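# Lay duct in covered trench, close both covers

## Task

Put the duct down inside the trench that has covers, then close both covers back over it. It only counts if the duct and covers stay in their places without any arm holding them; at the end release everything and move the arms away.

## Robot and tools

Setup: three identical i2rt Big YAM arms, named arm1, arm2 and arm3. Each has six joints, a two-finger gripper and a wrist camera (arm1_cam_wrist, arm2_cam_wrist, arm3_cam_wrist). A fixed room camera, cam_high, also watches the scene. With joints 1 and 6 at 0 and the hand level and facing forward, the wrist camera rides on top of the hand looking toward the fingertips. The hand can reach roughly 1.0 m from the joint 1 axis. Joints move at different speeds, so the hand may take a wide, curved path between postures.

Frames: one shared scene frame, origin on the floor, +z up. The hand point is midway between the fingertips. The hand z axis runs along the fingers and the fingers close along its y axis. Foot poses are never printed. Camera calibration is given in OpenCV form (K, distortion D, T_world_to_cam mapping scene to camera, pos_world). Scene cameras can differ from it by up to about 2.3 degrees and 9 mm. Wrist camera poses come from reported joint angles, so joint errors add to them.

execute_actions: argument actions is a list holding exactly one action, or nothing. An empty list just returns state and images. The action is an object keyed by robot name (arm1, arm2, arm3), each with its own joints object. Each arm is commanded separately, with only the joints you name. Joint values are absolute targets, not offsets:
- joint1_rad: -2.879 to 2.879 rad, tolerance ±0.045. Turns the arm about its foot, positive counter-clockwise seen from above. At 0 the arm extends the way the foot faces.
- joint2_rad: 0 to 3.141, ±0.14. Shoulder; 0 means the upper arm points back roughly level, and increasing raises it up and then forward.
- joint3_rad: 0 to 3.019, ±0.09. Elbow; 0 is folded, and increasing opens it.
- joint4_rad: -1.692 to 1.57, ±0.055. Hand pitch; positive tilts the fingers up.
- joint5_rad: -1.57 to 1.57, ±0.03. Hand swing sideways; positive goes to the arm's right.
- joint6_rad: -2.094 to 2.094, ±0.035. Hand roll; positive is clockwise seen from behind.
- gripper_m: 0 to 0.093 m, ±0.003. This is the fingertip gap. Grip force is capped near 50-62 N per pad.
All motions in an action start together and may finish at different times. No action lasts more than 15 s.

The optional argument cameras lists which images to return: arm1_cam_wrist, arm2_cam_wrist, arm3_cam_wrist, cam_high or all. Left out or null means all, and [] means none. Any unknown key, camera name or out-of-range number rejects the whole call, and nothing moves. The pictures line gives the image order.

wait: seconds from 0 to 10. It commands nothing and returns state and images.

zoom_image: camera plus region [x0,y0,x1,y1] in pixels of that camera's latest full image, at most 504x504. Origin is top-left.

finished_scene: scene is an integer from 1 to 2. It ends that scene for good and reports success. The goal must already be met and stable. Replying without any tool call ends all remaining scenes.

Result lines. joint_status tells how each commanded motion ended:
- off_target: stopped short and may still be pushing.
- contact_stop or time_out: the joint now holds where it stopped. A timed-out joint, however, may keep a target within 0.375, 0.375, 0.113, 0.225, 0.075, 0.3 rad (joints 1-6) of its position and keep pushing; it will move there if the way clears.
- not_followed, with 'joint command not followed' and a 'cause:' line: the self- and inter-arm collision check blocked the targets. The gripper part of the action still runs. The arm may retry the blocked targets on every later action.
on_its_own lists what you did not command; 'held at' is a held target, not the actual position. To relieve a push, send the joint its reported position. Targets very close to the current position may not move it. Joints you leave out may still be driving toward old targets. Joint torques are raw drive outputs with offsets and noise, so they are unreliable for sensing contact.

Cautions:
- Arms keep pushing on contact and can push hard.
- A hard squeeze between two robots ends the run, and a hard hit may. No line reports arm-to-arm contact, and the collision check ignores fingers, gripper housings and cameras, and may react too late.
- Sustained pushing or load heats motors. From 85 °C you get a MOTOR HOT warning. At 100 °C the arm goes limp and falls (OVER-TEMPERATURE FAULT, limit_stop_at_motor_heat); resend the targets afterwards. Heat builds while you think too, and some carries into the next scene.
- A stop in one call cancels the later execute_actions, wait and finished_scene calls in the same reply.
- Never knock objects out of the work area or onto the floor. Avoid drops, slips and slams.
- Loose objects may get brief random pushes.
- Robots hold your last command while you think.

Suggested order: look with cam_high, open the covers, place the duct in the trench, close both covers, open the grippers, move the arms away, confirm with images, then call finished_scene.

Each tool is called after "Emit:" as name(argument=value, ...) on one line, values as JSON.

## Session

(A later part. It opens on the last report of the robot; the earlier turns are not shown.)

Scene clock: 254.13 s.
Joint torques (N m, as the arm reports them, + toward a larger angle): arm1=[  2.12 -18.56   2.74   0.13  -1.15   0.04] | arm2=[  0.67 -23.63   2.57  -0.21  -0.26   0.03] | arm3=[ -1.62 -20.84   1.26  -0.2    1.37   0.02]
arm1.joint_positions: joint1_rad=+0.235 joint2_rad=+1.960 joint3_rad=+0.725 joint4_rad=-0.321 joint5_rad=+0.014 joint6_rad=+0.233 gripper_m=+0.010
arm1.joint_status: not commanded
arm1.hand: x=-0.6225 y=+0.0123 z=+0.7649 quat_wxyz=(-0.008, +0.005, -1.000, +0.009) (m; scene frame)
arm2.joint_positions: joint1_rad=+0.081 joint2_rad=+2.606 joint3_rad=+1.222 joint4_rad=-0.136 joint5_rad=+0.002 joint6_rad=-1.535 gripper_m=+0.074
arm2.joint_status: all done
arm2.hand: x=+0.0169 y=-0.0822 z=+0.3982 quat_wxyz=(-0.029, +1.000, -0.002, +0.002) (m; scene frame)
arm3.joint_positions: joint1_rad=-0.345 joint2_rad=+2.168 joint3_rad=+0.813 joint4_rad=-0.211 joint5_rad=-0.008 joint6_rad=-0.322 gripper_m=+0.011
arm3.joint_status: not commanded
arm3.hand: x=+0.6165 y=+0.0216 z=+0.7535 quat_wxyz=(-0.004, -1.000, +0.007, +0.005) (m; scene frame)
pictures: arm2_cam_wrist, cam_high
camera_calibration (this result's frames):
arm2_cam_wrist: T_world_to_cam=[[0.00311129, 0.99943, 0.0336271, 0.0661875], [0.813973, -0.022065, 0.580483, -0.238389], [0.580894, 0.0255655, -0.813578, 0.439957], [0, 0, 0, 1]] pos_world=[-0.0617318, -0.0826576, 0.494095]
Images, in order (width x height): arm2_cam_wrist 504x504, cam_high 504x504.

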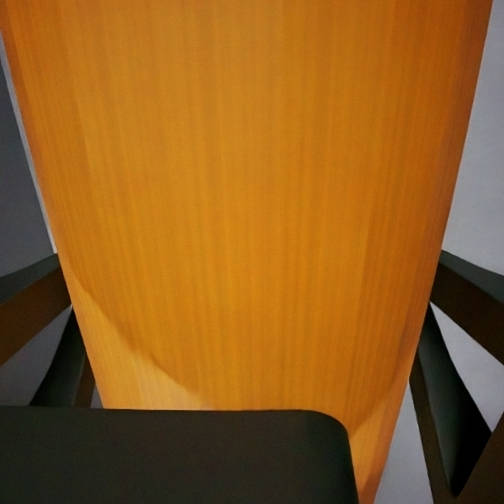

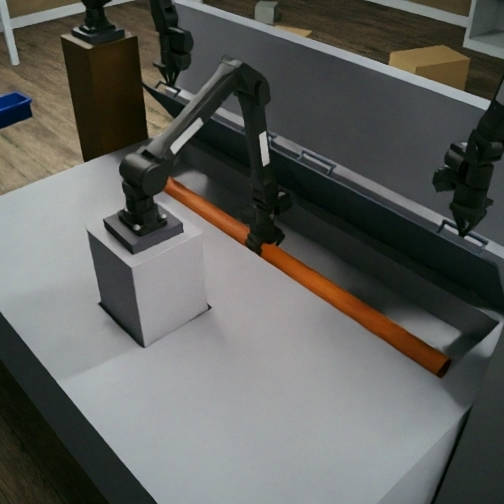

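Emit:
execute_actions(actions=[{"arm2": {"joints": {"joint2_rad": 2.595, "joint3_rad": 1.275, "joint4_rad": -0.13}}}], cameras=["cam_high"])

Scene clock: 255.63 s.
Joint torques (N m, as the arm reports them, + toward a larger angle): arm1=[  2.06 -18.43   2.74   0.11  -1.14   0.04] | arm2=[  0.97 -21.92   2.68   0.45  -0.25   0.03] | arm3=[ -1.66 -20.8    1.23  -0.19   1.37   0.03]
arm1.joint_positions: joint1_rad=+0.235 joint2_rad=+1.960 joint3_rad=+0.725 joint4_rad=-0.321 joint5_rad=+0.014 joint6_rad=+0.233 gripper_m=+0.010
arm1.joint_status: not commanded
arm1.hand: x=-0.6225 y=+0.0123 z=+0.7649 quat_wxyz=(-0.008, +0.005, -1.000, +0.009) (m; scene frame)
arm2.joint_positions: joint1_rad=+0.081 joint2_rad=+2.645 joint3_rad=+1.256 joint4_rad=-0.136 joint5_rad=+0.002 joint6_rad=-1.535 gripper_m=+0.074
arm2.joint_status: all done
arm2.hand: x=+0.0169 y=-0.0807 z=+0.3836 quat_wxyz=(-0.026, +1.000, -0.002, +0.002) (m; scene frame)
arm3.joint_positions: joint1_rad=-0.345 joint2_rad=+2.168 joint3_rad=+0.813 joint4_rad=-0.211 joint5_rad=-0.008 joint6_rad=-0.322 gripper_m=+0.011
arm3.joint_status: not commanded
arm3.hand: x=+0.6165 y=+0.0216 z=+0.7535 quat_wxyz=(-0.004, -1.000, +0.007, +0.005) (m; scene frame)
pictures: cam_high
Images, in order (width x height): cam_high 504x504.

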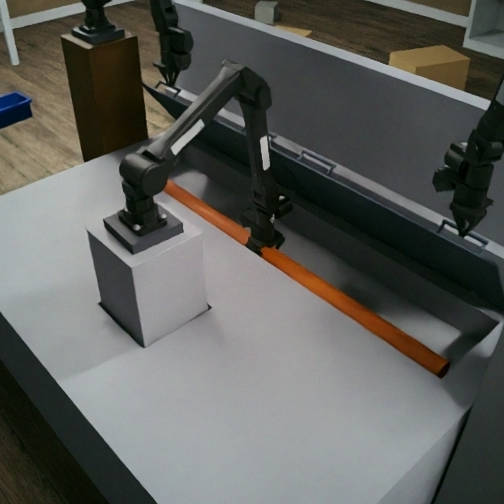

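Emit:
execute_actions(actions=[{"arm2": {"joints": {"joint2_rad": 2.612, "joint3_rad": 1.287, "joint4_rad": -0.125}}}], cameras=["cam_high"])

Scene clock: 257.23 s.
Joint torques (N m, as the arm reports them, + toward a larger angle): arm1=[  2.05 -18.54   2.79   0.11  -1.14   0.05] | arm2=[  0.34 -22.2    3.     0.5   -0.24   0.06] | arm3=[ -1.6  -20.87   1.22  -0.21   1.37   0.02]
arm1.joint_positions: joint1_rad=+0.235 joint2_rad=+1.960 joint3_rad=+0.725 joint4_rad=-0.321 joint5_rad=+0.014 joint6_rad=+0.233 gripper_m=+0.010
arm1.joint_status: not commanded
arm1.hand: x=-0.6225 y=+0.0123 z=+0.7649 quat_wxyz=(-0.008, +0.005, -1.000, +0.009) (m; scene frame)
arm2.joint_positions: joint1_rad=+0.081 joint2_rad=+2.658 joint3_rad=+1.261 joint4_rad=-0.136 joint5_rad=+0.002 joint6_rad=-1.535 gripper_m=+0.074
arm2.joint_status: all done
arm2.hand: x=+0.0170 y=-0.0837 z=+0.3783 quat_wxyz=(-0.022, +1.000, -0.002, +0.002) (m; scene frame)
arm3.joint_positions: joint1_rad=-0.345 joint2_rad=+2.168 joint3_rad=+0.813 joint4_rad=-0.211 joint5_rad=-0.008 joint6_rad=-0.322 gripper_m=+0.011
arm3.joint_status: not commanded
arm3.hand: x=+0.6165 y=+0.0216 z=+0.7535 quat_wxyz=(-0.004, -1.000, +0.007, +0.005) (m; scene frame)
pictures: cam_high
Images, in order (width x height): cam_high 504x504.

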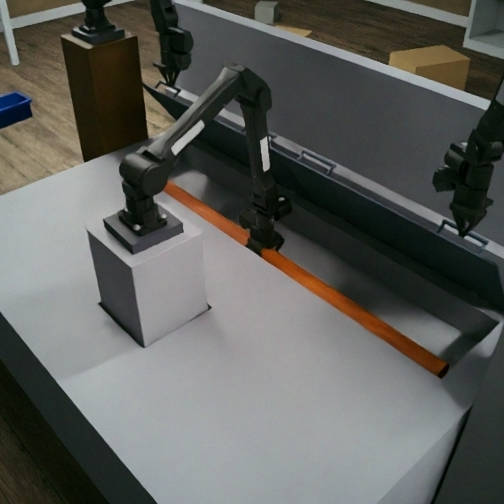

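Emit:
execute_actions(actions=[{"arm2": {"joints": {"joint2_rad": 2.628, "joint3_rad": 1.295, "joint4_rad": -0.125}}}], cameras=["cam_high"])

Scene clock: 258.73 s.
Joint torques (N m, as the arm reports them, + toward a larger angle): arm1=[  2.16 -18.53   2.78   0.09  -1.14   0.04] | arm2=[  0.51 -21.78   2.8    0.49  -0.26   0.03] | arm3=[ -1.73 -20.87   1.22  -0.21   1.38   0.02]
arm1.joint_positions: joint1_rad=+0.235 joint2_rad=+1.960 joint3_rad=+0.725 joint4_rad=-0.321 joint5_rad=+0.014 joint6_rad=+0.233 gripper_m=+0.010
arm1.joint_status: not commanded
arm1.hand: x=-0.6225 y=+0.0123 z=+0.7649 quat_wxyz=(-0.008, +0.005, -1.000, +0.009) (m; scene frame)
arm2.joint_positions: joint1_rad=+0.081 joint2_rad=+2.671 joint3_rad=+1.271 joint4_rad=-0.136 joint5_rad=+0.002 joint6_rad=-1.535 gripper_m=+0.074
arm2.joint_status: all done
arm2.hand: x=+0.0170 y=-0.0841 z=+0.3734 quat_wxyz=(-0.021, +1.000, -0.001, +0.002) (m; scene frame)
arm3.joint_positions: joint1_rad=-0.345 joint2_rad=+2.168 joint3_rad=+0.813 joint4_rad=-0.211 joint5_rad=-0.008 joint6_rad=-0.322 gripper_m=+0.011
arm3.joint_status: not commanded
arm3.hand: x=+0.6165 y=+0.0216 z=+0.7535 quat_wxyz=(-0.004, -1.000, +0.007, +0.005) (m; scene frame)
pictures: cam_high
Images, in order (width x height): cam_high 504x504.

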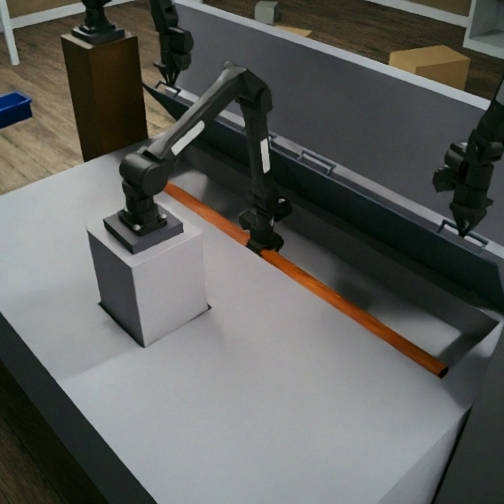

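Emit:
execute_actions(actions=[{"arm2": {"joints": {"joint2_rad": 2.645, "joint3_rad": 1.303}}}], cameras=["cam_high"])

Scene clock: 260.00 s.
Joint torques (N m, as the arm reports them, + toward a larger angle): arm1=[  2.03 -18.41   2.76   0.11  -1.15   0.04] | arm2=[  0.31 -20.46   3.26   0.57  -0.25   0.03] | arm3=[ -1.69 -20.86   1.23  -0.19   1.38   0.01]
arm1.joint_positions: joint1_rad=+0.235 joint2_rad=+1.960 joint3_rad=+0.725 joint4_rad=-0.321 joint5_rad=+0.014 joint6_rad=+0.233 gripper_m=+0.010
arm1.joint_status: not commanded
arm1.hand: x=-0.6225 y=+0.0123 z=+0.7649 quat_wxyz=(-0.008, +0.005, -1.000, +0.009) (m; scene frame)
arm2.joint_positions: joint1_rad=+0.081 joint2_rad=+2.671 joint3_rad=+1.271 joint4_rad=-0.136 joint5_rad=+0.002 joint6_rad=-1.535 gripper_m=+0.074
arm2.joint_status: all done
arm2.hand: x=+0.0170 y=-0.0843 z=+0.3731 quat_wxyz=(-0.021, +1.000, -0.001, +0.002) (m; scene frame)
arm3.joint_positions: joint1_rad=-0.345 joint2_rad=+2.168 joint3_rad=+0.813 joint4_rad=-0.211 joint5_rad=-0.008 joint6_rad=-0.322 gripper_m=+0.011
arm3.joint_status: not commanded
arm3.hand: x=+0.6165 y=+0.0216 z=+0.7535 quat_wxyz=(-0.004, -1.000, +0.007, +0.005) (m; scene frame)
pictures: cam_high
Images, in order (width x height): cam_high 504x504.

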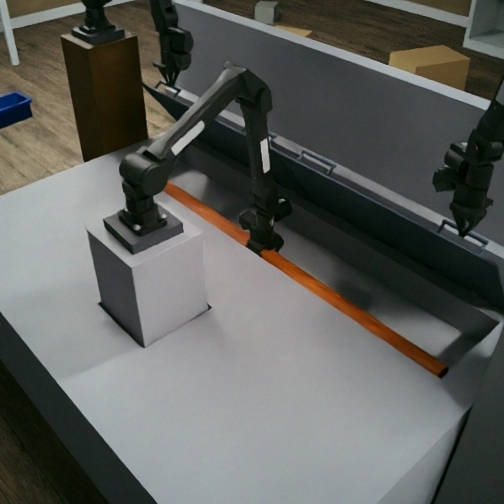

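Emit:
execute_actions(actions=[{"arm2": {"joints": {"joint2_rad": 2.665, "joint3_rad": 1.28, "joint4_rad": -0.133, "gripper_m": 0.093}}}], cameras=["cam_high", "arm2_cam_wrist"])

Scene clock: 263.10 s.
Joint torques (N m, as the arm reports them, + toward a larger angle): arm1=[  1.99 -18.43   2.78   0.12  -1.15   0.04] | arm2=[  0.49 -18.98   1.74   0.29  -0.24   0.02] | arm3=[ -1.57 -20.75   1.2   -0.17   1.37   0.02]
arm1.joint_positions: joint1_rad=+0.235 joint2_rad=+1.960 joint3_rad=+0.725 joint4_rad=-0.321 joint5_rad=+0.014 joint6_rad=+0.233 gripper_m=+0.010
arm1.joint_status: not commanded
arm1.hand: x=-0.6225 y=+0.0123 z=+0.7649 quat_wxyz=(-0.008, +0.005, -1.000, +0.009) (m; scene frame)
arm2.joint_positions: joint1_rad=+0.081 joint2_rad=+2.672 joint3_rad=+1.274 joint4_rad=-0.136 joint5_rad=+0.002 joint6_rad=-1.535 gripper_m=+0.093
arm2.joint_status: all done
arm2.hand: x=+0.0170 y=-0.0830 z=+0.3730 quat_wxyz=(-0.021, +1.000, -0.002, +0.002) (m; scene frame)
arm3.joint_positions: joint1_rad=-0.345 joint2_rad=+2.168 joint3_rad=+0.813 joint4_rad=-0.211 joint5_rad=-0.008 joint6_rad=-0.322 gripper_m=+0.011
arm3.joint_status: not commanded
arm3.hand: x=+0.6165 y=+0.0216 z=+0.7535 quat_wxyz=(-0.004, -1.000, +0.007, +0.005) (m; scene frame)
pictures: arm2_cam_wrist, cam_high
camera_calibration (this result's frames):
arm2_cam_wrist: T_world_to_cam=[[0.00315092, 0.999812, 0.0191455, 0.0732024], [0.813697, -0.0136925, 0.581128, -0.223408], [0.58128, 0.0137476, -0.813587, 0.418418], [0, 0, 0, 1]] pos_world=[-0.0616624, -0.0819999, 0.468846]
Images, in order (width x height): arm2_cam_wrist 504x504, cam_high 504x504.

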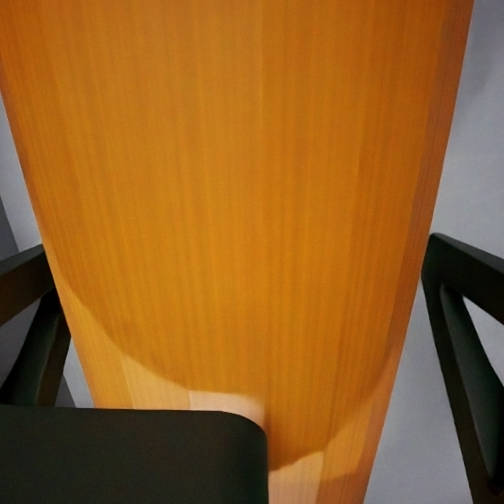

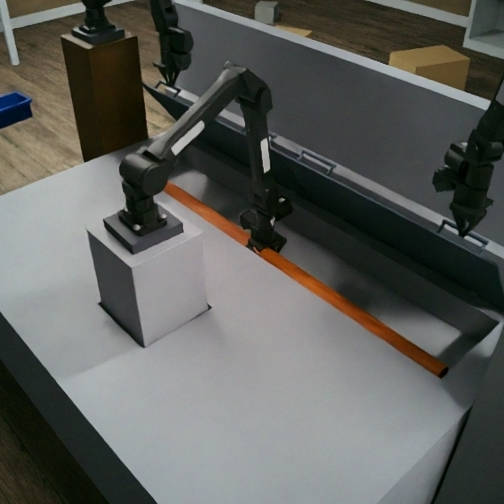

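Emit:
execute_actions(actions=[{"arm2": {"joints": {"joint2_rad": 2.53, "joint3_rad": 1.175, "joint4_rad": -0.15}}}], cameras=["cam_high", "arm2_cam_wrist"])

Scene clock: 269.87 s.
Joint torques (N m, as the arm reports them, + toward a larger angle): arm1=[  2.04 -18.47   2.77   0.1   -1.14   0.04] | arm2=[  0.24 -18.91   1.48  -0.33  -0.22   0.08] | arm3=[ -1.77 -20.82   1.22  -0.22   1.37   0.02]
arm1.joint_positions: joint1_rad=+0.235 joint2_rad=+1.960 joint3_rad=+0.725 joint4_rad=-0.321 joint5_rad=+0.014 joint6_rad=+0.233 gripper_m=+0.010
arm1.joint_status: not commanded
arm1.hand: x=-0.6225 y=+0.0123 z=+0.7649 quat_wxyz=(-0.008, +0.005, -1.000, +0.009) (m; scene frame)
arm2.joint_positions: joint1_rad=+0.081 joint2_rad=+2.539 joint3_rad=+1.177 joint4_rad=-0.136 joint5_rad=+0.002 joint6_rad=-1.539 gripper_m=+0.093
arm2.joint_status: all done
arm2.hand: x=+0.0165 y=-0.0788 z=+0.4240 quat_wxyz=(-0.040, +0.999, +0.001, +0.001) (m; scene frame)
arm3.joint_positions: joint1_rad=-0.345 joint2_rad=+2.168 joint3_rad=+0.813 joint4_rad=-0.211 joint5_rad=-0.008 joint6_rad=-0.322 gripper_m=+0.011
arm3.joint_status: not commanded
arm3.hand: x=+0.6165 y=+0.0216 z=+0.7535 quat_wxyz=(-0.004, -1.000, +0.007, +0.005) (m; scene frame)
pictures: arm2_cam_wrist, cam_high
camera_calibration (this result's frames):
arm2_cam_wrist: T_world_to_cam=[[-0.00114835, 0.998469, 0.0552968, 0.0526808], [0.814775, -0.0311256, 0.578942, -0.253121], [0.579777, 0.0457192, -0.813492, 0.46267], [0, 0, 0, 1]] pos_world=[-0.061948, -0.0816316, 0.520007]
Images, in order (width x height): arm2_cam_wrist 504x504, cam_high 504x504.

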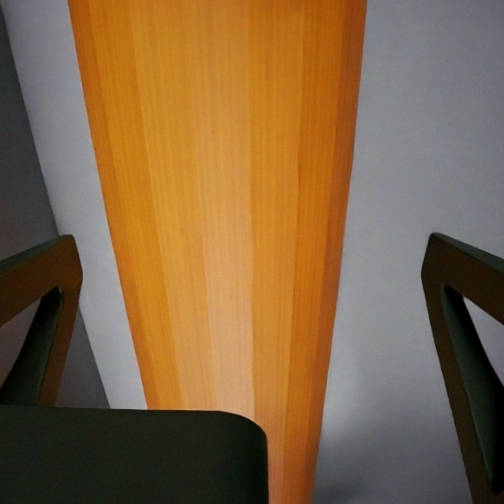

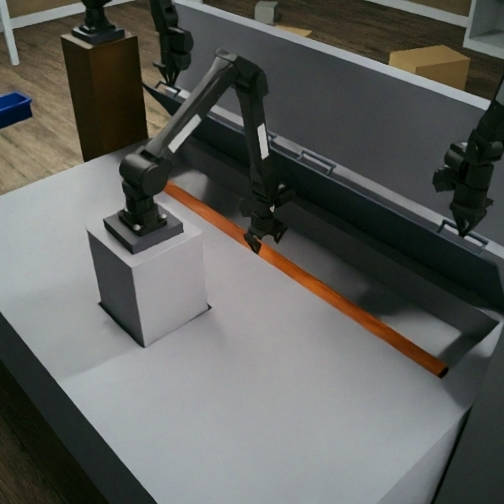

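Emit:
execute_actions(actions=[{"arm2": {"joints": {"joint2_rad": 2.325, "joint3_rad": 0.94, "joint4_rad": 0.04}}}], cameras=["cam_high"])

Scene clock: 272.10 s.
Joint torques (N m, as the arm reports them, + toward a larger angle): arm1=[  2.04 -18.56   2.75   0.11  -1.14   0.05] | arm2=[  0.25 -16.34   1.37   1.18  -0.21   0.1 ] | arm3=[ -1.72 -20.77   1.21  -0.2    1.38   0.02]
arm1.joint_positions: joint1_rad=+0.235 joint2_rad=+1.960 joint3_rad=+0.725 joint4_rad=-0.321 joint5_rad=+0.014 joint6_rad=+0.233 gripper_m=+0.010
arm1.joint_status: not commanded
arm1.hand: x=-0.6225 y=+0.0123 z=+0.7649 quat_wxyz=(-0.008, +0.005, -1.000, +0.009) (m; scene frame)
arm2.joint_positions: joint1_rad=+0.081 joint2_rad=+2.330 joint3_rad=+0.943 joint4_rad=+0.022 joint5_rad=+0.002 joint6_rad=-1.540 gripper_m=+0.093
arm2.joint_status: all done
arm2.hand: x=+0.0169 y=-0.0969 z=+0.4957 quat_wxyz=(-0.106, +0.994, +0.001, -0.001) (m; scene frame)
arm3.joint_positions: joint1_rad=-0.345 joint2_rad=+2.168 joint3_rad=+0.813 joint4_rad=-0.211 joint5_rad=-0.008 joint6_rad=-0.322 gripper_m=+0.011
arm3.joint_status: not commanded
arm3.hand: x=+0.6165 y=+0.0216 z=+0.7535 quat_wxyz=(-0.004, -1.000, +0.007, +0.005) (m; scene frame)
pictures: cam_high
Images, in order (width x height): cam_high 504x504.

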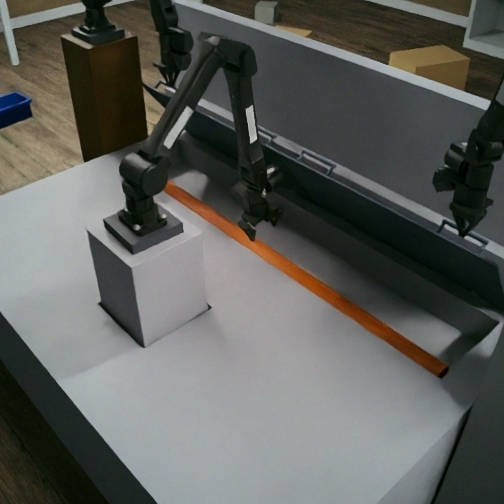

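Emit:
execute_actions(actions=[{"arm1": {"joints": {"joint1_rad": 0.16, "joint2_rad": 1.988, "joint3_rad": 0.728, "joint4_rad": -0.25, "joint6_rad": 0.135}}, "arm2": {"joints": {"joint2_rad": 1.8, "joint3_rad": 0.5, "joint4_rad": -0.2, "gripper_m": 0.04}}, "arm3": {"joints": {"joint1_rad": -0.266, "joint2_rad": 2.195, "joint3_rad": 0.805, "joint4_rad": -0.125, "joint6_rad": -0.225}}}], cameras=["cam_high"])

Scene clock: 320.40 s.
Joint torques (N m, as the arm reports them, + toward a larger angle): arm1=[  2.81 -18.98   2.61   0.5   -1.1   -0.07] | arm2=[  0.69 -11.35   2.    -0.38  -0.22   0.1 ] | arm3=[ -2.86 -20.92   0.68   0.22   1.13   0.01]
arm1.joint_positions: joint1_rad=+0.126 joint2_rad=+2.037 joint3_rad=+0.720 joint4_rad=-0.250 joint5_rad=+0.013 joint6_rad=+0.141 gripper_m=+0.010
arm1.joint_status: all done
arm1.hand: x=-0.6231 y=-0.0269 z=+0.7395 quat_wxyz=(-0.003, -0.003, -1.000, +0.010) (m; scene frame)
arm2.joint_positions: joint1_rad=+0.081 joint2_rad=+1.814 joint3_rad=+0.501 joint4_rad=-0.185 joint5_rad=+0.002 joint6_rad=-1.540 gripper_m=+0.040
arm2.joint_status: all done
arm2.hand: x=+0.0216 y=-0.2554 z=+0.6196 quat_wxyz=(-0.039, +0.999, +0.001, +0.001) (m; scene frame)
arm3.joint_positions: joint1_rad=-0.233 joint2_rad=+2.246 joint3_rad=+0.804 joint4_rad=-0.122 joint5_rad=-0.002 joint6_rad=-0.225 gripper_m=+0.011
arm3.joint_status: all done
arm3.hand: x=+0.6163 y=-0.0201 z=+0.7262 quat_wxyz=(-0.002, -1.000, +0.000, +0.005) (m; scene frame)
pictures: cam_high
Images, in order (width x height): cam_high 504x504.

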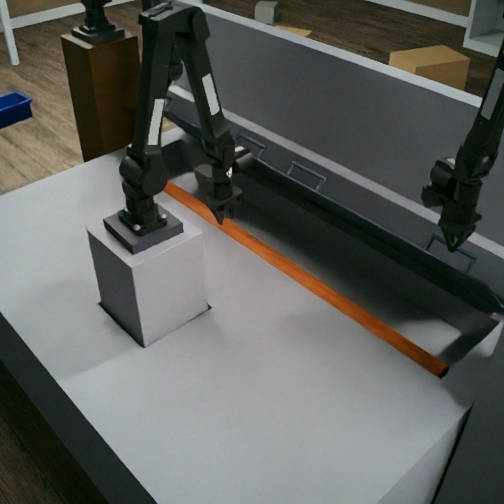

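Emit:
execute_actions(actions=[{"arm1": {"joints": {"joint1_rad": -0.042, "joint2_rad": 2.217, "joint3_rad": 0.782, "joint4_rad": -0.07, "joint6_rad": -0.062}}, "arm2": {"joints": {"joint2_rad": 1.5, "joint3_rad": 0.36, "joint4_rad": -0.3}}, "arm3": {"joints": {"joint1_rad": -0.071, "joint2_rad": 2.42, "joint3_rad": 0.885, "joint4_rad": 0.015, "joint6_rad": -0.03}}}], cameras=["cam_high"])

Scene clock: 327.73 s.
Joint torques (N m, as the arm reports them, + toward a larger angle): arm1=[  3.65 -21.67   0.58   0.49  -1.23  -0.11] | arm2=[ 0.87 -7.    3.94 -0.2  -0.25  0.08] | arm3=[ -4.16 -23.16  -1.16   0.23   1.55  -0.01]
arm1.joint_positions: joint1_rad=-0.087 joint2_rad=+2.280 joint3_rad=+0.780 joint4_rad=-0.068 joint5_rad=+0.016 joint6_rad=-0.053 gripper_m=+0.010
arm1.joint_status: joint1_rad off_target (ended at -0.087, target -0.042); the others done
arm1.hand: x=-0.6241 y=-0.1023 z=+0.6639 quat_wxyz=(+0.000, -0.012, -1.000, +0.012) (m; scene frame)
arm2.joint_positions: joint1_rad=+0.081 joint2_rad=+1.506 joint3_rad=+0.348 joint4_rad=-0.289 joint5_rad=+0.002 joint6_rad=-1.540 gripper_m=+0.040
arm2.joint_status: all done
arm2.hand: x=+0.0229 y=-0.3006 z=+0.6714 quat_wxyz=(-0.066, +0.998, +0.001, +0.001) (m; scene frame)
arm3.joint_positions: joint1_rad=-0.024 joint2_rad=+2.488 joint3_rad=+0.893 joint4_rad=+0.018 joint5_rad=-0.012 joint6_rad=-0.028 gripper_m=+0.011
arm3.joint_status: joint1_rad off_target (ended at -0.024, target -0.071); the others done
arm3.hand: x=+0.6161 y=-0.0972 z=+0.6466 quat_wxyz=(-0.007, -1.000, -0.007, -0.002) (m; scene frame)
pictures: cam_high
Images, in order (width x height): cam_high 504x504.

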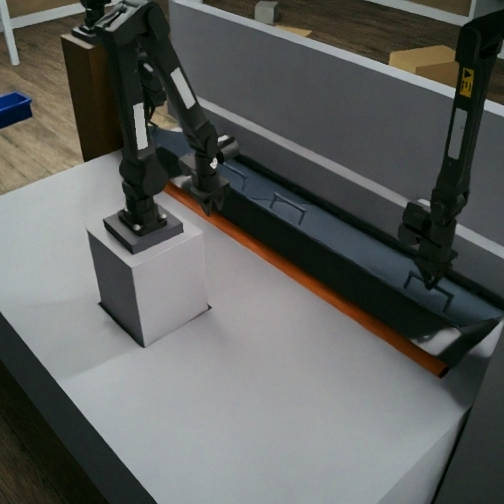

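Emit:
execute_actions(actions=[{"arm1": {"joints": {"joint1_rad": -0.174, "joint2_rad": 2.453, "joint3_rad": 0.895, "joint4_rad": 0.042, "joint6_rad": -0.18}}, "arm3": {"joints": {"joint1_rad": 0.062, "joint2_rad": 2.635, "joint3_rad": 1.015, "joint4_rad": 0.095, "joint6_rad": 0.09}}}], cameras=["cam_high"])

Scene clock: 340.70 s.
Joint torques (N m, as the arm reports them, + toward a larger angle): arm1=[  2.51 -22.64  -1.46   0.15  -1.04  -0.08] | arm2=[ 0.45 -7.08  3.71 -0.07 -0.24  0.09] | arm3=[ -3.09 -24.28  -2.76   0.04   1.31  -0.01]
arm1.joint_positions: joint1_rad=-0.206 joint2_rad=+2.521 joint3_rad=+0.907 joint4_rad=+0.049 joint5_rad=+0.011 joint6_rad=-0.173 gripper_m=+0.009
arm1.joint_status: all done
arm1.hand: x=-0.6235 y=-0.1441 z=+0.5854 quat_wxyz=(-0.001, -0.012, -1.000, +0.010) (m; scene frame)
arm2.joint_positions: joint1_rad=+0.081 joint2_rad=+1.506 joint3_rad=+0.348 joint4_rad=-0.289 joint5_rad=+0.002 joint6_rad=-1.540 gripper_m=+0.040
arm2.joint_status: not commanded
arm2.hand: x=+0.0229 y=-0.3006 z=+0.6714 quat_wxyz=(-0.066, +0.998, +0.001, +0.001) (m; scene frame)
arm3.joint_positions: joint1_rad=+0.096 joint2_rad=+2.707 joint3_rad=+1.036 joint4_rad=+0.101 joint5_rad=-0.006 joint6_rad=+0.092 gripper_m=+0.011
arm3.joint_status: all done
arm3.hand: x=+0.6154 y=-0.1387 z=+0.5698 quat_wxyz=(-0.004, -1.000, -0.007, +0.001) (m; scene frame)
pictures: cam_high
Images, in order (width x height): cam_high 504x504.

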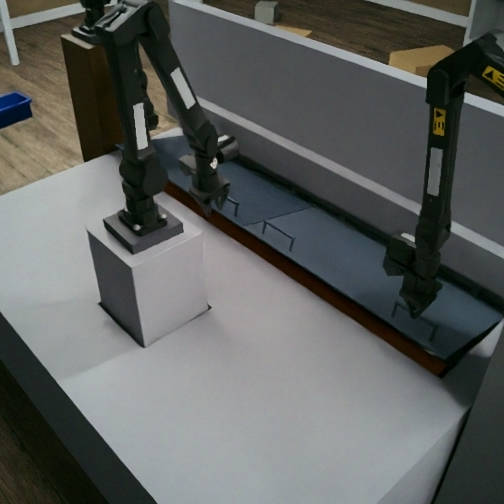

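Emit:
execute_actions(actions=[{"arm1": {"joints": {"joint1_rad": -0.226, "joint2_rad": 2.63, "joint3_rad": 1.018, "joint4_rad": 0.095, "joint6_rad": -0.235}}, "arm3": {"joints": {"joint1_rad": 0.114, "joint2_rad": 2.8, "joint3_rad": 1.158, "joint4_rad": 0.12, "joint6_rad": 0.14}}}], cameras=["cam_high"])

Scene clock: 348.50 s.
Joint torques (N m, as the arm reports them, + toward a larger angle): arm1=[  1.28 -17.75  -0.53   0.5   -0.02  -0.1 ] | arm2=[ 0.69 -7.44  3.77 -0.01 -0.22  0.09] | arm3=[ -2.43 -24.73  -2.83   0.1    1.31   0.  ]
arm1.joint_positions: joint1_rad=-0.238 joint2_rad=+2.636 joint3_rad=+1.019 joint4_rad=+0.099 joint5_rad=-0.021 joint6_rad=-0.225 gripper_m=+0.000
arm1.joint_status: all done
arm1.on_its_own: gripper_m moved -0.009 to your old target +0.000
arm1.hand: x=-0.5981 y=-0.1566 z=+0.5451 quat_wxyz=(-0.028, -0.002, -1.000, +0.000) (m; scene frame)
arm2.joint_positions: joint1_rad=+0.081 joint2_rad=+1.506 joint3_rad=+0.348 joint4_rad=-0.289 joint5_rad=+0.002 joint6_rad=-1.540 gripper_m=+0.040
arm2.joint_status: not commanded
arm2.hand: x=+0.0229 y=-0.3006 z=+0.6714 quat_wxyz=(-0.066, +0.998, +0.001, +0.001) (m; scene frame)
arm3.joint_positions: joint1_rad=+0.142 joint2_rad=+2.873 joint3_rad=+1.178 joint4_rad=+0.125 joint5_rad=-0.006 joint6_rad=+0.140 gripper_m=+0.011
arm3.joint_status: all done
arm3.hand: x=+0.6152 y=-0.1553 z=+0.5081 quat_wxyz=(-0.004, -1.000, -0.005, +0.001) (m; scene frame)
pictures: cam_high
Images, in order (width x height): cam_high 504x504.

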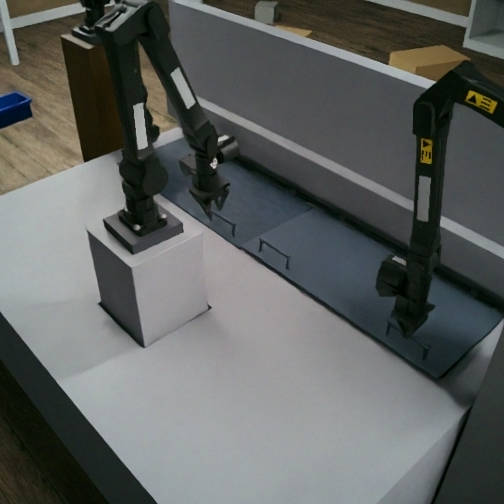

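Emit:
execute_actions(actions=[{"arm1": {"joints": {"joint2_rad": 2.45, "joint3_rad": 0.9, "joint4_rad": 0.0, "gripper_m": 0.03}}, "arm3": {"joints": {"joint1_rad": 0.128, "joint2_rad": 2.855, "joint3_rad": 1.2, "joint4_rad": 0.12, "joint6_rad": 0.155}}}], cameras=["cam_high", "arm1_cam_wrist"])

Scene clock: 351.07 s.
Joint torques (N m, as the arm reports them, + toward a larger angle): arm1=[  1.33 -16.7   -0.02   0.32   0.    -0.11] | arm2=[ 0.47 -7.01  3.87 -0.16 -0.26  0.1 ] | arm3=[ -1.9  -22.86  -2.1    0.16   1.2    0.05]
arm1.joint_positions: joint1_rad=-0.238 joint2_rad=+2.450 joint3_rad=+0.900 joint4_rad=+0.003 joint5_rad=-0.021 joint6_rad=-0.225 gripper_m=+0.030
arm1.joint_status: all done
arm1.hand: x=-0.6085 y=-0.1537 z=+0.6096 quat_wxyz=(-0.014, -0.002, -1.000, -0.003) (m; scene frame)
arm2.joint_positions: joint1_rad=+0.081 joint2_rad=+1.506 joint3_rad=+0.348 joint4_rad=-0.289 joint5_rad=+0.002 joint6_rad=-1.540 gripper_m=+0.040
arm2.joint_status: not commanded
arm2.hand: x=+0.0229 y=-0.3006 z=+0.6714 quat_wxyz=(-0.066, +0.998, +0.001, +0.001) (m; scene frame)
arm3.joint_positions: joint1_rad=+0.148 joint2_rad=+2.907 joint3_rad=+1.211 joint4_rad=+0.124 joint5_rad=-0.003 joint6_rad=+0.150 gripper_m=+0.011
arm3.joint_status: all done
arm3.hand: x=+0.6155 y=-0.1573 z=+0.4952 quat_wxyz=(-0.002, -1.000, -0.004, +0.000) (m; scene frame)
pictures: arm1_cam_wrist, cam_high
camera_calibration (this result's frames):
arm1_cam_wrist: T_world_to_cam=[[0.0120058, -0.999925, -0.00250065, -0.14238], [-0.824121, -0.0113112, 0.566301, -0.842613], [-0.566286, -0.00473808, -0.824195, 0.285153], [0, 0, 0, 1]] pos_world=[-0.531228, -0.150549, 0.711838]
Images, in order (width x height): arm1_cam_wrist 504x504, cam_high 504x504.

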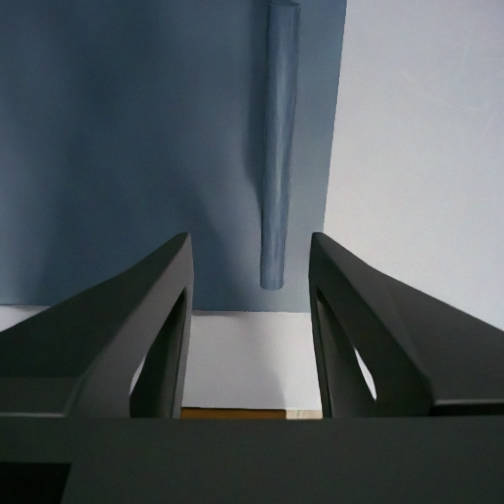

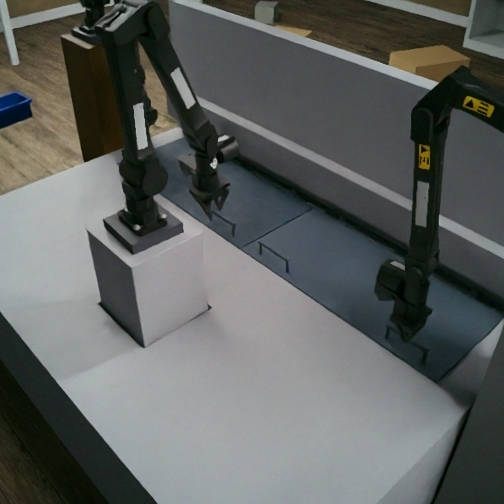

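Emit:
execute_actions(actions=[{"arm1": {"joints": {"joint2_rad": 2.17, "joint3_rad": 0.77, "joint4_rad": -0.17, "gripper_m": 0.05}}, "arm3": {"joints": {"joint1_rad": 0.148, "joint2_rad": 2.905, "joint3_rad": 1.225, "joint4_rad": 0.118, "joint6_rad": 0.168}}}], cameras=["cam_high", "arm3_cam_wrist"])

Scene clock: 353.90 s.
Joint torques (N m, as the arm reports them, + toward a larger angle): arm1=[  1.38 -15.23   1.68   0.26  -0.01  -0.11] | arm2=[ 0.77 -7.03  3.9  -0.09 -0.23  0.08] | arm3=[ -0.63 -18.25  -0.45   0.25   0.73   0.08]
arm1.joint_positions: joint1_rad=-0.238 joint2_rad=+2.164 joint3_rad=+0.768 joint4_rad=-0.165 joint5_rad=-0.021 joint6_rad=-0.225 gripper_m=+0.050
arm1.joint_status: all done
arm1.hand: x=-0.6203 y=-0.1502 z=+0.7023 quat_wxyz=(-0.007, -0.002, -1.000, -0.005) (m; scene frame)
arm2.joint_positions: joint1_rad=+0.081 joint2_rad=+1.506 joint3_rad=+0.348 joint4_rad=-0.289 joint5_rad=+0.002 joint6_rad=-1.540 gripper_m=+0.040
arm2.joint_status: not commanded
arm2.hand: x=+0.0229 y=-0.3006 z=+0.6714 quat_wxyz=(-0.066, +0.998, +0.001, +0.001) (m; scene frame)
arm3.joint_positions: joint1_rad=+0.154 joint2_rad=+2.908 joint3_rad=+1.214 joint4_rad=+0.120 joint5_rad=+0.008 joint6_rad=+0.159 gripper_m=+0.011
arm3.joint_status: all done
arm3.hand: x=+0.6154 y=-0.1577 z=+0.4947 quat_wxyz=(+0.003, -1.000, -0.003, +0.000) (m; scene frame)
pictures: arm3_cam_wrist, cam_high
camera_calibration (this result's frames):
arm3_cam_wrist: T_world_to_cam=[[-0.0140392, 0.999811, 0.0134282, 0.162779], [0.820523, 0.00384471, 0.5716, -0.782965], [0.57144, 0.019043, -0.820423, 0.177807], [0, 0, 0, 1]] pos_world=[0.54312, -0.163124, 0.591233]
Images, in order (width x height): arm3_cam_wrist 504x504, cam_high 504x504.

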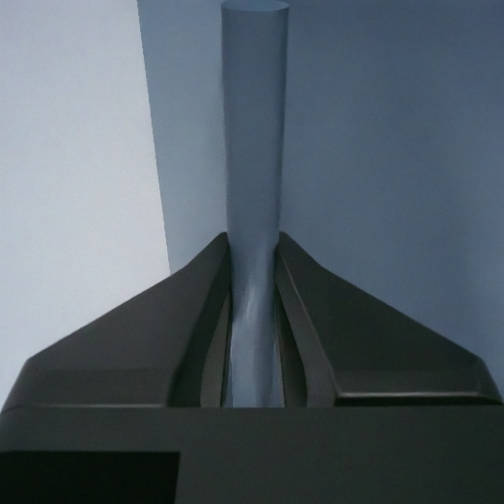

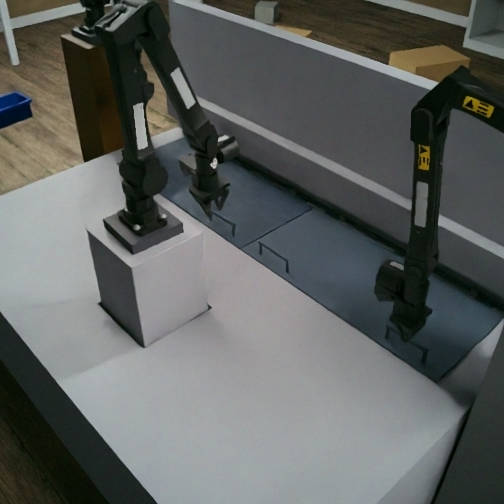

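Emit:
execute_actions(actions=[{"arm1": {"joints": {"joint2_rad": 1.6, "joint3_rad": 0.5, "joint4_rad": -0.4}}, "arm3": {"joints": {"gripper_m": 0.05, "joint5_rad": 0.006}}}], cameras=["cam_high", "arm3_cam_wrist"])

Scene clock: 356.77 s.
Joint torques (N m, as the arm reports them, + toward a larger angle): arm1=[  1.43 -10.58   4.13   0.49  -0.01  -0.1 ] | arm2=[ 0.32 -6.87  3.71 -0.13 -0.23  0.08] | arm3=[ -0.69 -18.36  -0.95   0.29  -0.04   0.08]
arm1.joint_positions: joint1_rad=-0.238 joint2_rad=+1.602 joint3_rad=+0.499 joint4_rad=-0.396 joint5_rad=-0.021 joint6_rad=-0.225 gripper_m=+0.050
arm1.joint_status: all done
arm1.hand: x=-0.6860 y=-0.1338 z=+0.8382 quat_wxyz=(-0.036, -0.001, -0.999, +0.002) (m; scene frame)
arm2.joint_positions: joint1_rad=+0.081 joint2_rad=+1.506 joint3_rad=+0.348 joint4_rad=-0.289 joint5_rad=+0.002 joint6_rad=-1.540 gripper_m=+0.040
arm2.joint_status: not commanded
arm2.hand: x=+0.0229 y=-0.3006 z=+0.6714 quat_wxyz=(-0.066, +0.998, +0.001, +0.001) (m; scene frame)
arm3.joint_positions: joint1_rad=+0.154 joint2_rad=+2.908 joint3_rad=+1.222 joint4_rad=+0.120 joint5_rad=+0.006 joint6_rad=+0.159 gripper_m=+0.050
arm3.joint_status: all done
arm3.hand: x=+0.6105 y=-0.1588 z=+0.4943 quat_wxyz=(+0.002, -1.000, -0.002, +0.004) (m; scene frame)
pictures: arm3_cam_wrist, cam_high
camera_calibration (this result's frames):
arm3_cam_wrist: T_world_to_cam=[[-0.0131735, 0.999856, 0.0107185, 0.164608], [0.82488, 0.00480822, 0.565287, -0.778125], [0.565154, 0.0162882, -0.824825, 0.185914], [0, 0, 0, 1]] pos_world=[0.538959, -0.163872, 0.591446]
Images, in order (width x height): arm3_cam_wrist 504x504, cam_high 504x504.

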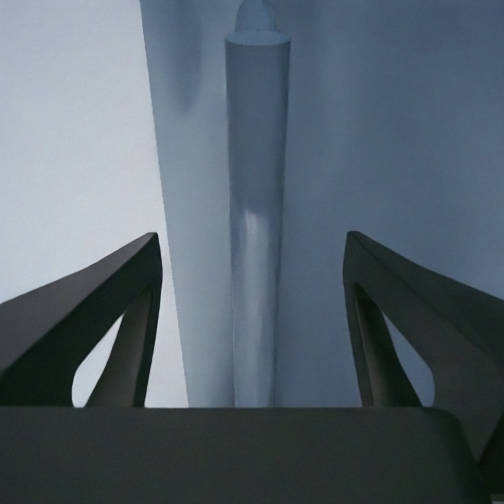

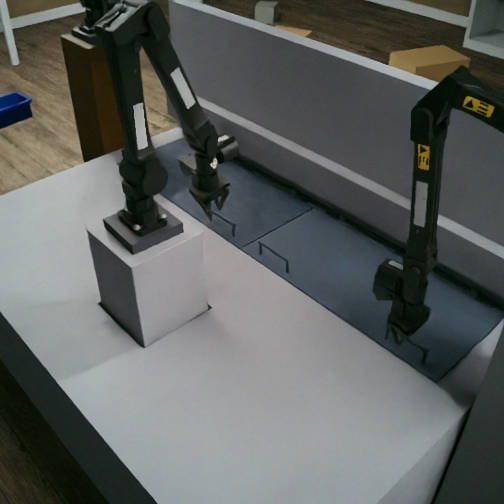

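Emit:
execute_actions(actions=[{"arm3": {"joints": {"joint2_rad": 1.7, "joint3_rad": 0.52, "joint4_rad": -0.36}}}])

Scene clock: 365.10 s.
Joint torques (N m, as the arm reports them, + toward a larger angle): arm1=[  1.32 -10.04   4.11   0.53  -0.01  -0.1 ] | arm2=[ 0.87 -7.14  3.82 -0.1  -0.22  0.09] | arm3=[ -0.49 -10.93   2.42   0.03  -0.04   0.08]
arm1.joint_positions: joint1_rad=-0.238 joint2_rad=+1.602 joint3_rad=+0.499 joint4_rad=-0.396 joint5_rad=-0.021 joint6_rad=-0.225 gripper_m=+0.050
arm1.joint_status: not commanded
arm1.hand: x=-0.6860 y=-0.1338 z=+0.8382 quat_wxyz=(-0.036, -0.001, -0.999, +0.002) (m; scene frame)
arm2.joint_positions: joint1_rad=+0.081 joint2_rad=+1.506 joint3_rad=+0.348 joint4_rad=-0.289 joint5_rad=+0.002 joint6_rad=-1.540 gripper_m=+0.040
arm2.joint_status: not commanded
arm2.hand: x=+0.0229 y=-0.3006 z=+0.6714 quat_wxyz=(-0.066, +0.998, +0.001, +0.001) (m; scene frame)
arm3.joint_positions: joint1_rad=+0.154 joint2_rad=+1.702 joint3_rad=+0.523 joint4_rad=-0.351 joint5_rad=+0.006 joint6_rad=+0.159 gripper_m=+0.050
arm3.joint_status: all done
arm3.hand: x=+0.6792 y=-0.1467 z=+0.8658 quat_wxyz=(-0.001, -1.000, -0.002, +0.021) (m; scene frame)
pictures: arm1_cam_wrist, arm2_cam_wrist, arm3_cam_wrist, cam_high
camera_calibration (this result's frames):
arm1_cam_wrist: T_world_to_cam=[[0.0122283, -0.999888, 0.00863196, -0.130157], [-0.84893, -0.00581984, 0.528473, -1.02018], [-0.528364, -0.0137902, -0.848906, 0.475292], [0, 0, 0, 1]] pos_world=[-0.613345, -0.129525, 0.943741]
arm2_cam_wrist: T_world_to_cam=[[-0.00234096, 0.994218, 0.107352, 0.224249], [0.815751, -0.0601941, 0.575263, -0.414721], [0.578399, 0.0889193, -0.810894, 0.681653], [0, 0, 0, 1]] pos_world=[-0.0554326, -0.308528, 0.767248]
arm3_cam_wrist: T_world_to_cam=[[-0.0128223, 0.999903, 0.00539116, 0.153836], [0.844157, 0.00793496, 0.536037, -1.03212], [0.535942, 0.0114242, -0.844178, 0.489183], [0, 0, 0, 1]] pos_world=[0.611071, -0.151219, 0.965382]
Images, in order (width x height): arm1_cam_wrist 504x504, arm2_cam_wrist 504x504, arm3_cam_wrist 504x504, cam_high 504x504.

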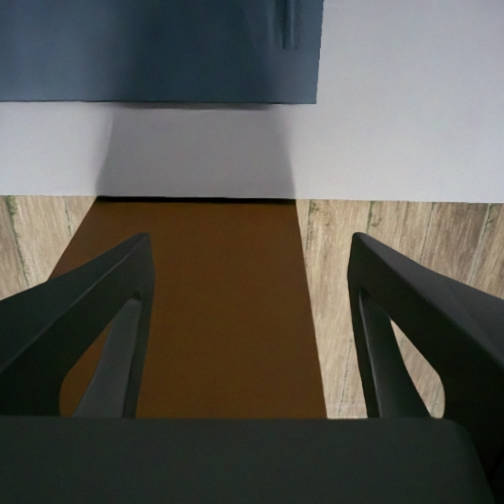

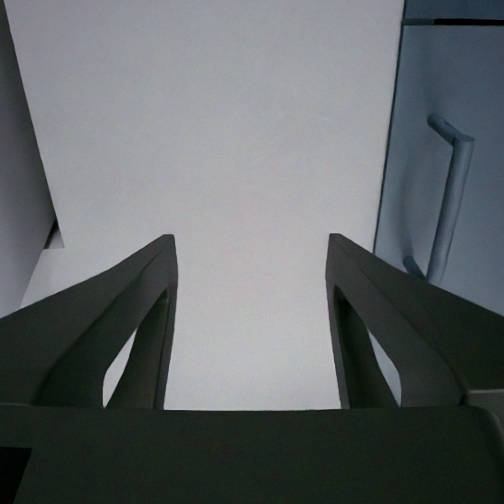

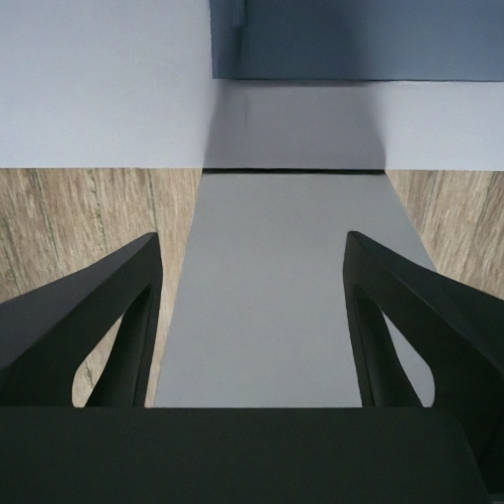

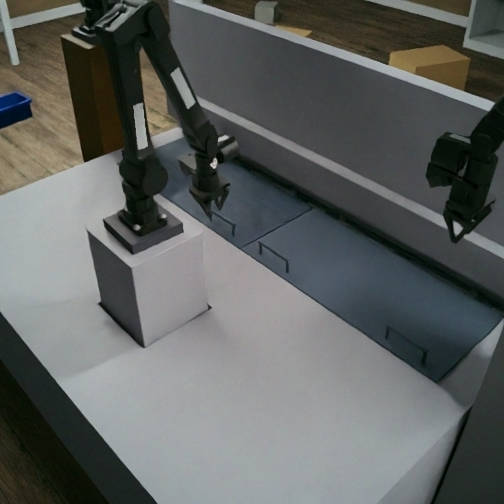

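Emit:
zoom_image(camera="cam_high", region=[190, 170, 350, 330])

Emit:
zoom_image(camera="arm2_cam_wrist", region=[340, 0, 504, 164])

Emit:
zoom_image(camera="cam_high", region=[344, 250, 504, 410])

Region (190, 170, 350, 330) of cam_high's 504x504 image, scaled by 3.150, with more detail than that image has.

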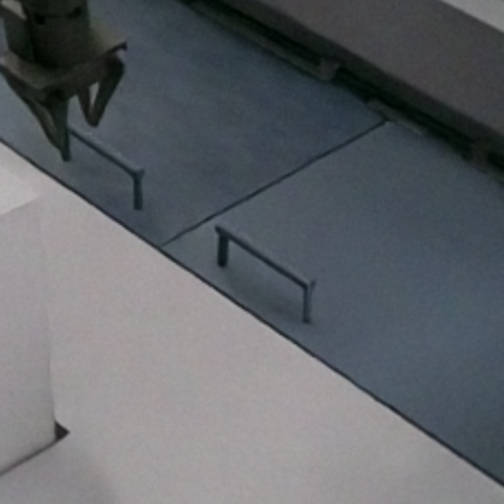

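Region (340, 0, 504, 164) of arm2_cam_wrist's 504x504 image, scaled by 3.073, with more detail than that image has.

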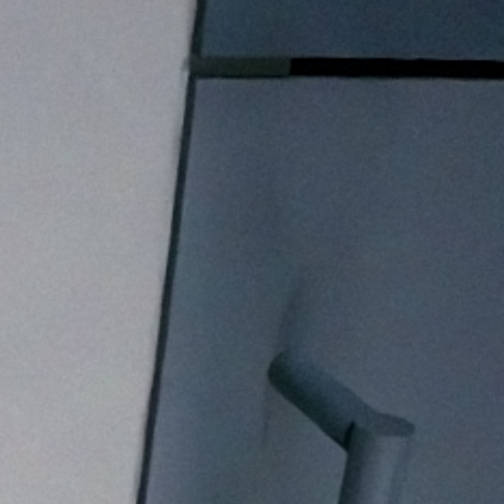

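Region (344, 250, 504, 410) of cam_high's 504x504 image, scaled by 3.150, with more detail than that image has.

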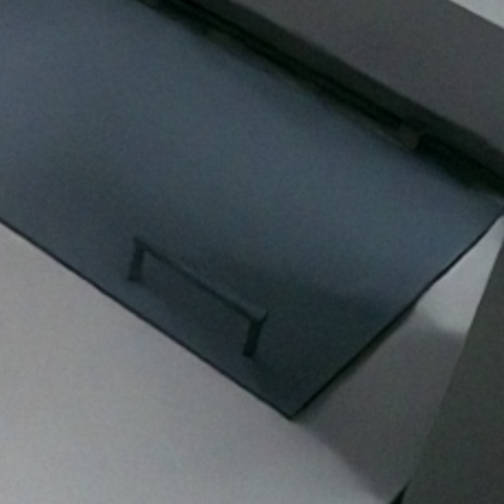

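Emit:
execute_actions(actions=[{"arm2": {"joints": {"joint2_rad": 1.41, "joint3_rad": 0.29, "joint4_rad": -0.36}}, "arm3": {"joints": {"joint2_rad": 1.6, "joint3_rad": 0.5, "joint4_rad": -0.4}}}], cameras=["cam_high"])

Scene clock: 372.57 s.
Joint torques (N m, as the arm reports them, + toward a larger angle): arm1=[  1.37 -10.07   4.08   0.54   0.    -0.1 ] | arm2=[ 0.72 -6.35  3.61 -0.35 -0.2   0.09] | arm3=[-0.65 -9.81  3.5   0.17 -0.04  0.09]
arm1.joint_positions: joint1_rad=-0.238 joint2_rad=+1.602 joint3_rad=+0.499 joint4_rad=-0.396 joint5_rad=-0.021 joint6_rad=-0.225 gripper_m=+0.050
arm1.joint_status: not commanded
arm1.hand: x=-0.6860 y=-0.1338 z=+0.8382 quat_wxyz=(-0.036, -0.001, -0.999, +0.002) (m; scene frame)
arm2.joint_positions: joint1_rad=+0.081 joint2_rad=+1.422 joint3_rad=+0.283 joint4_rad=-0.345 joint5_rad=+0.002 joint6_rad=-1.540 gripper_m=+0.040
arm2.joint_status: all done
arm2.hand: x=+0.0240 y=-0.3357 z=+0.6753 quat_wxyz=(-0.046, +0.999, +0.001, +0.001) (m; scene frame)
arm3.joint_positions: joint1_rad=+0.154 joint2_rad=+1.601 joint3_rad=+0.496 joint4_rad=-0.394 joint5_rad=+0.006 joint6_rad=+0.159 gripper_m=+0.050
arm3.joint_status: all done
arm3.hand: x=+0.6833 y=-0.1459 z=+0.8878 quat_wxyz=(-0.004, -0.999, -0.002, +0.037) (m; scene frame)
pictures: cam_high
Images, in order (width x height): cam_high 504x504.

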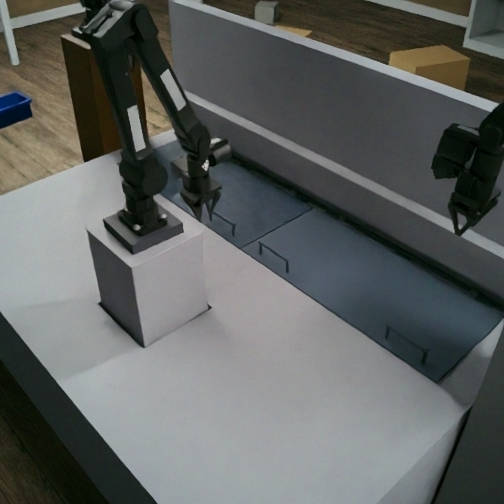

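Emit:
finished_scene(scene=2)

The scene is finished: the task was done.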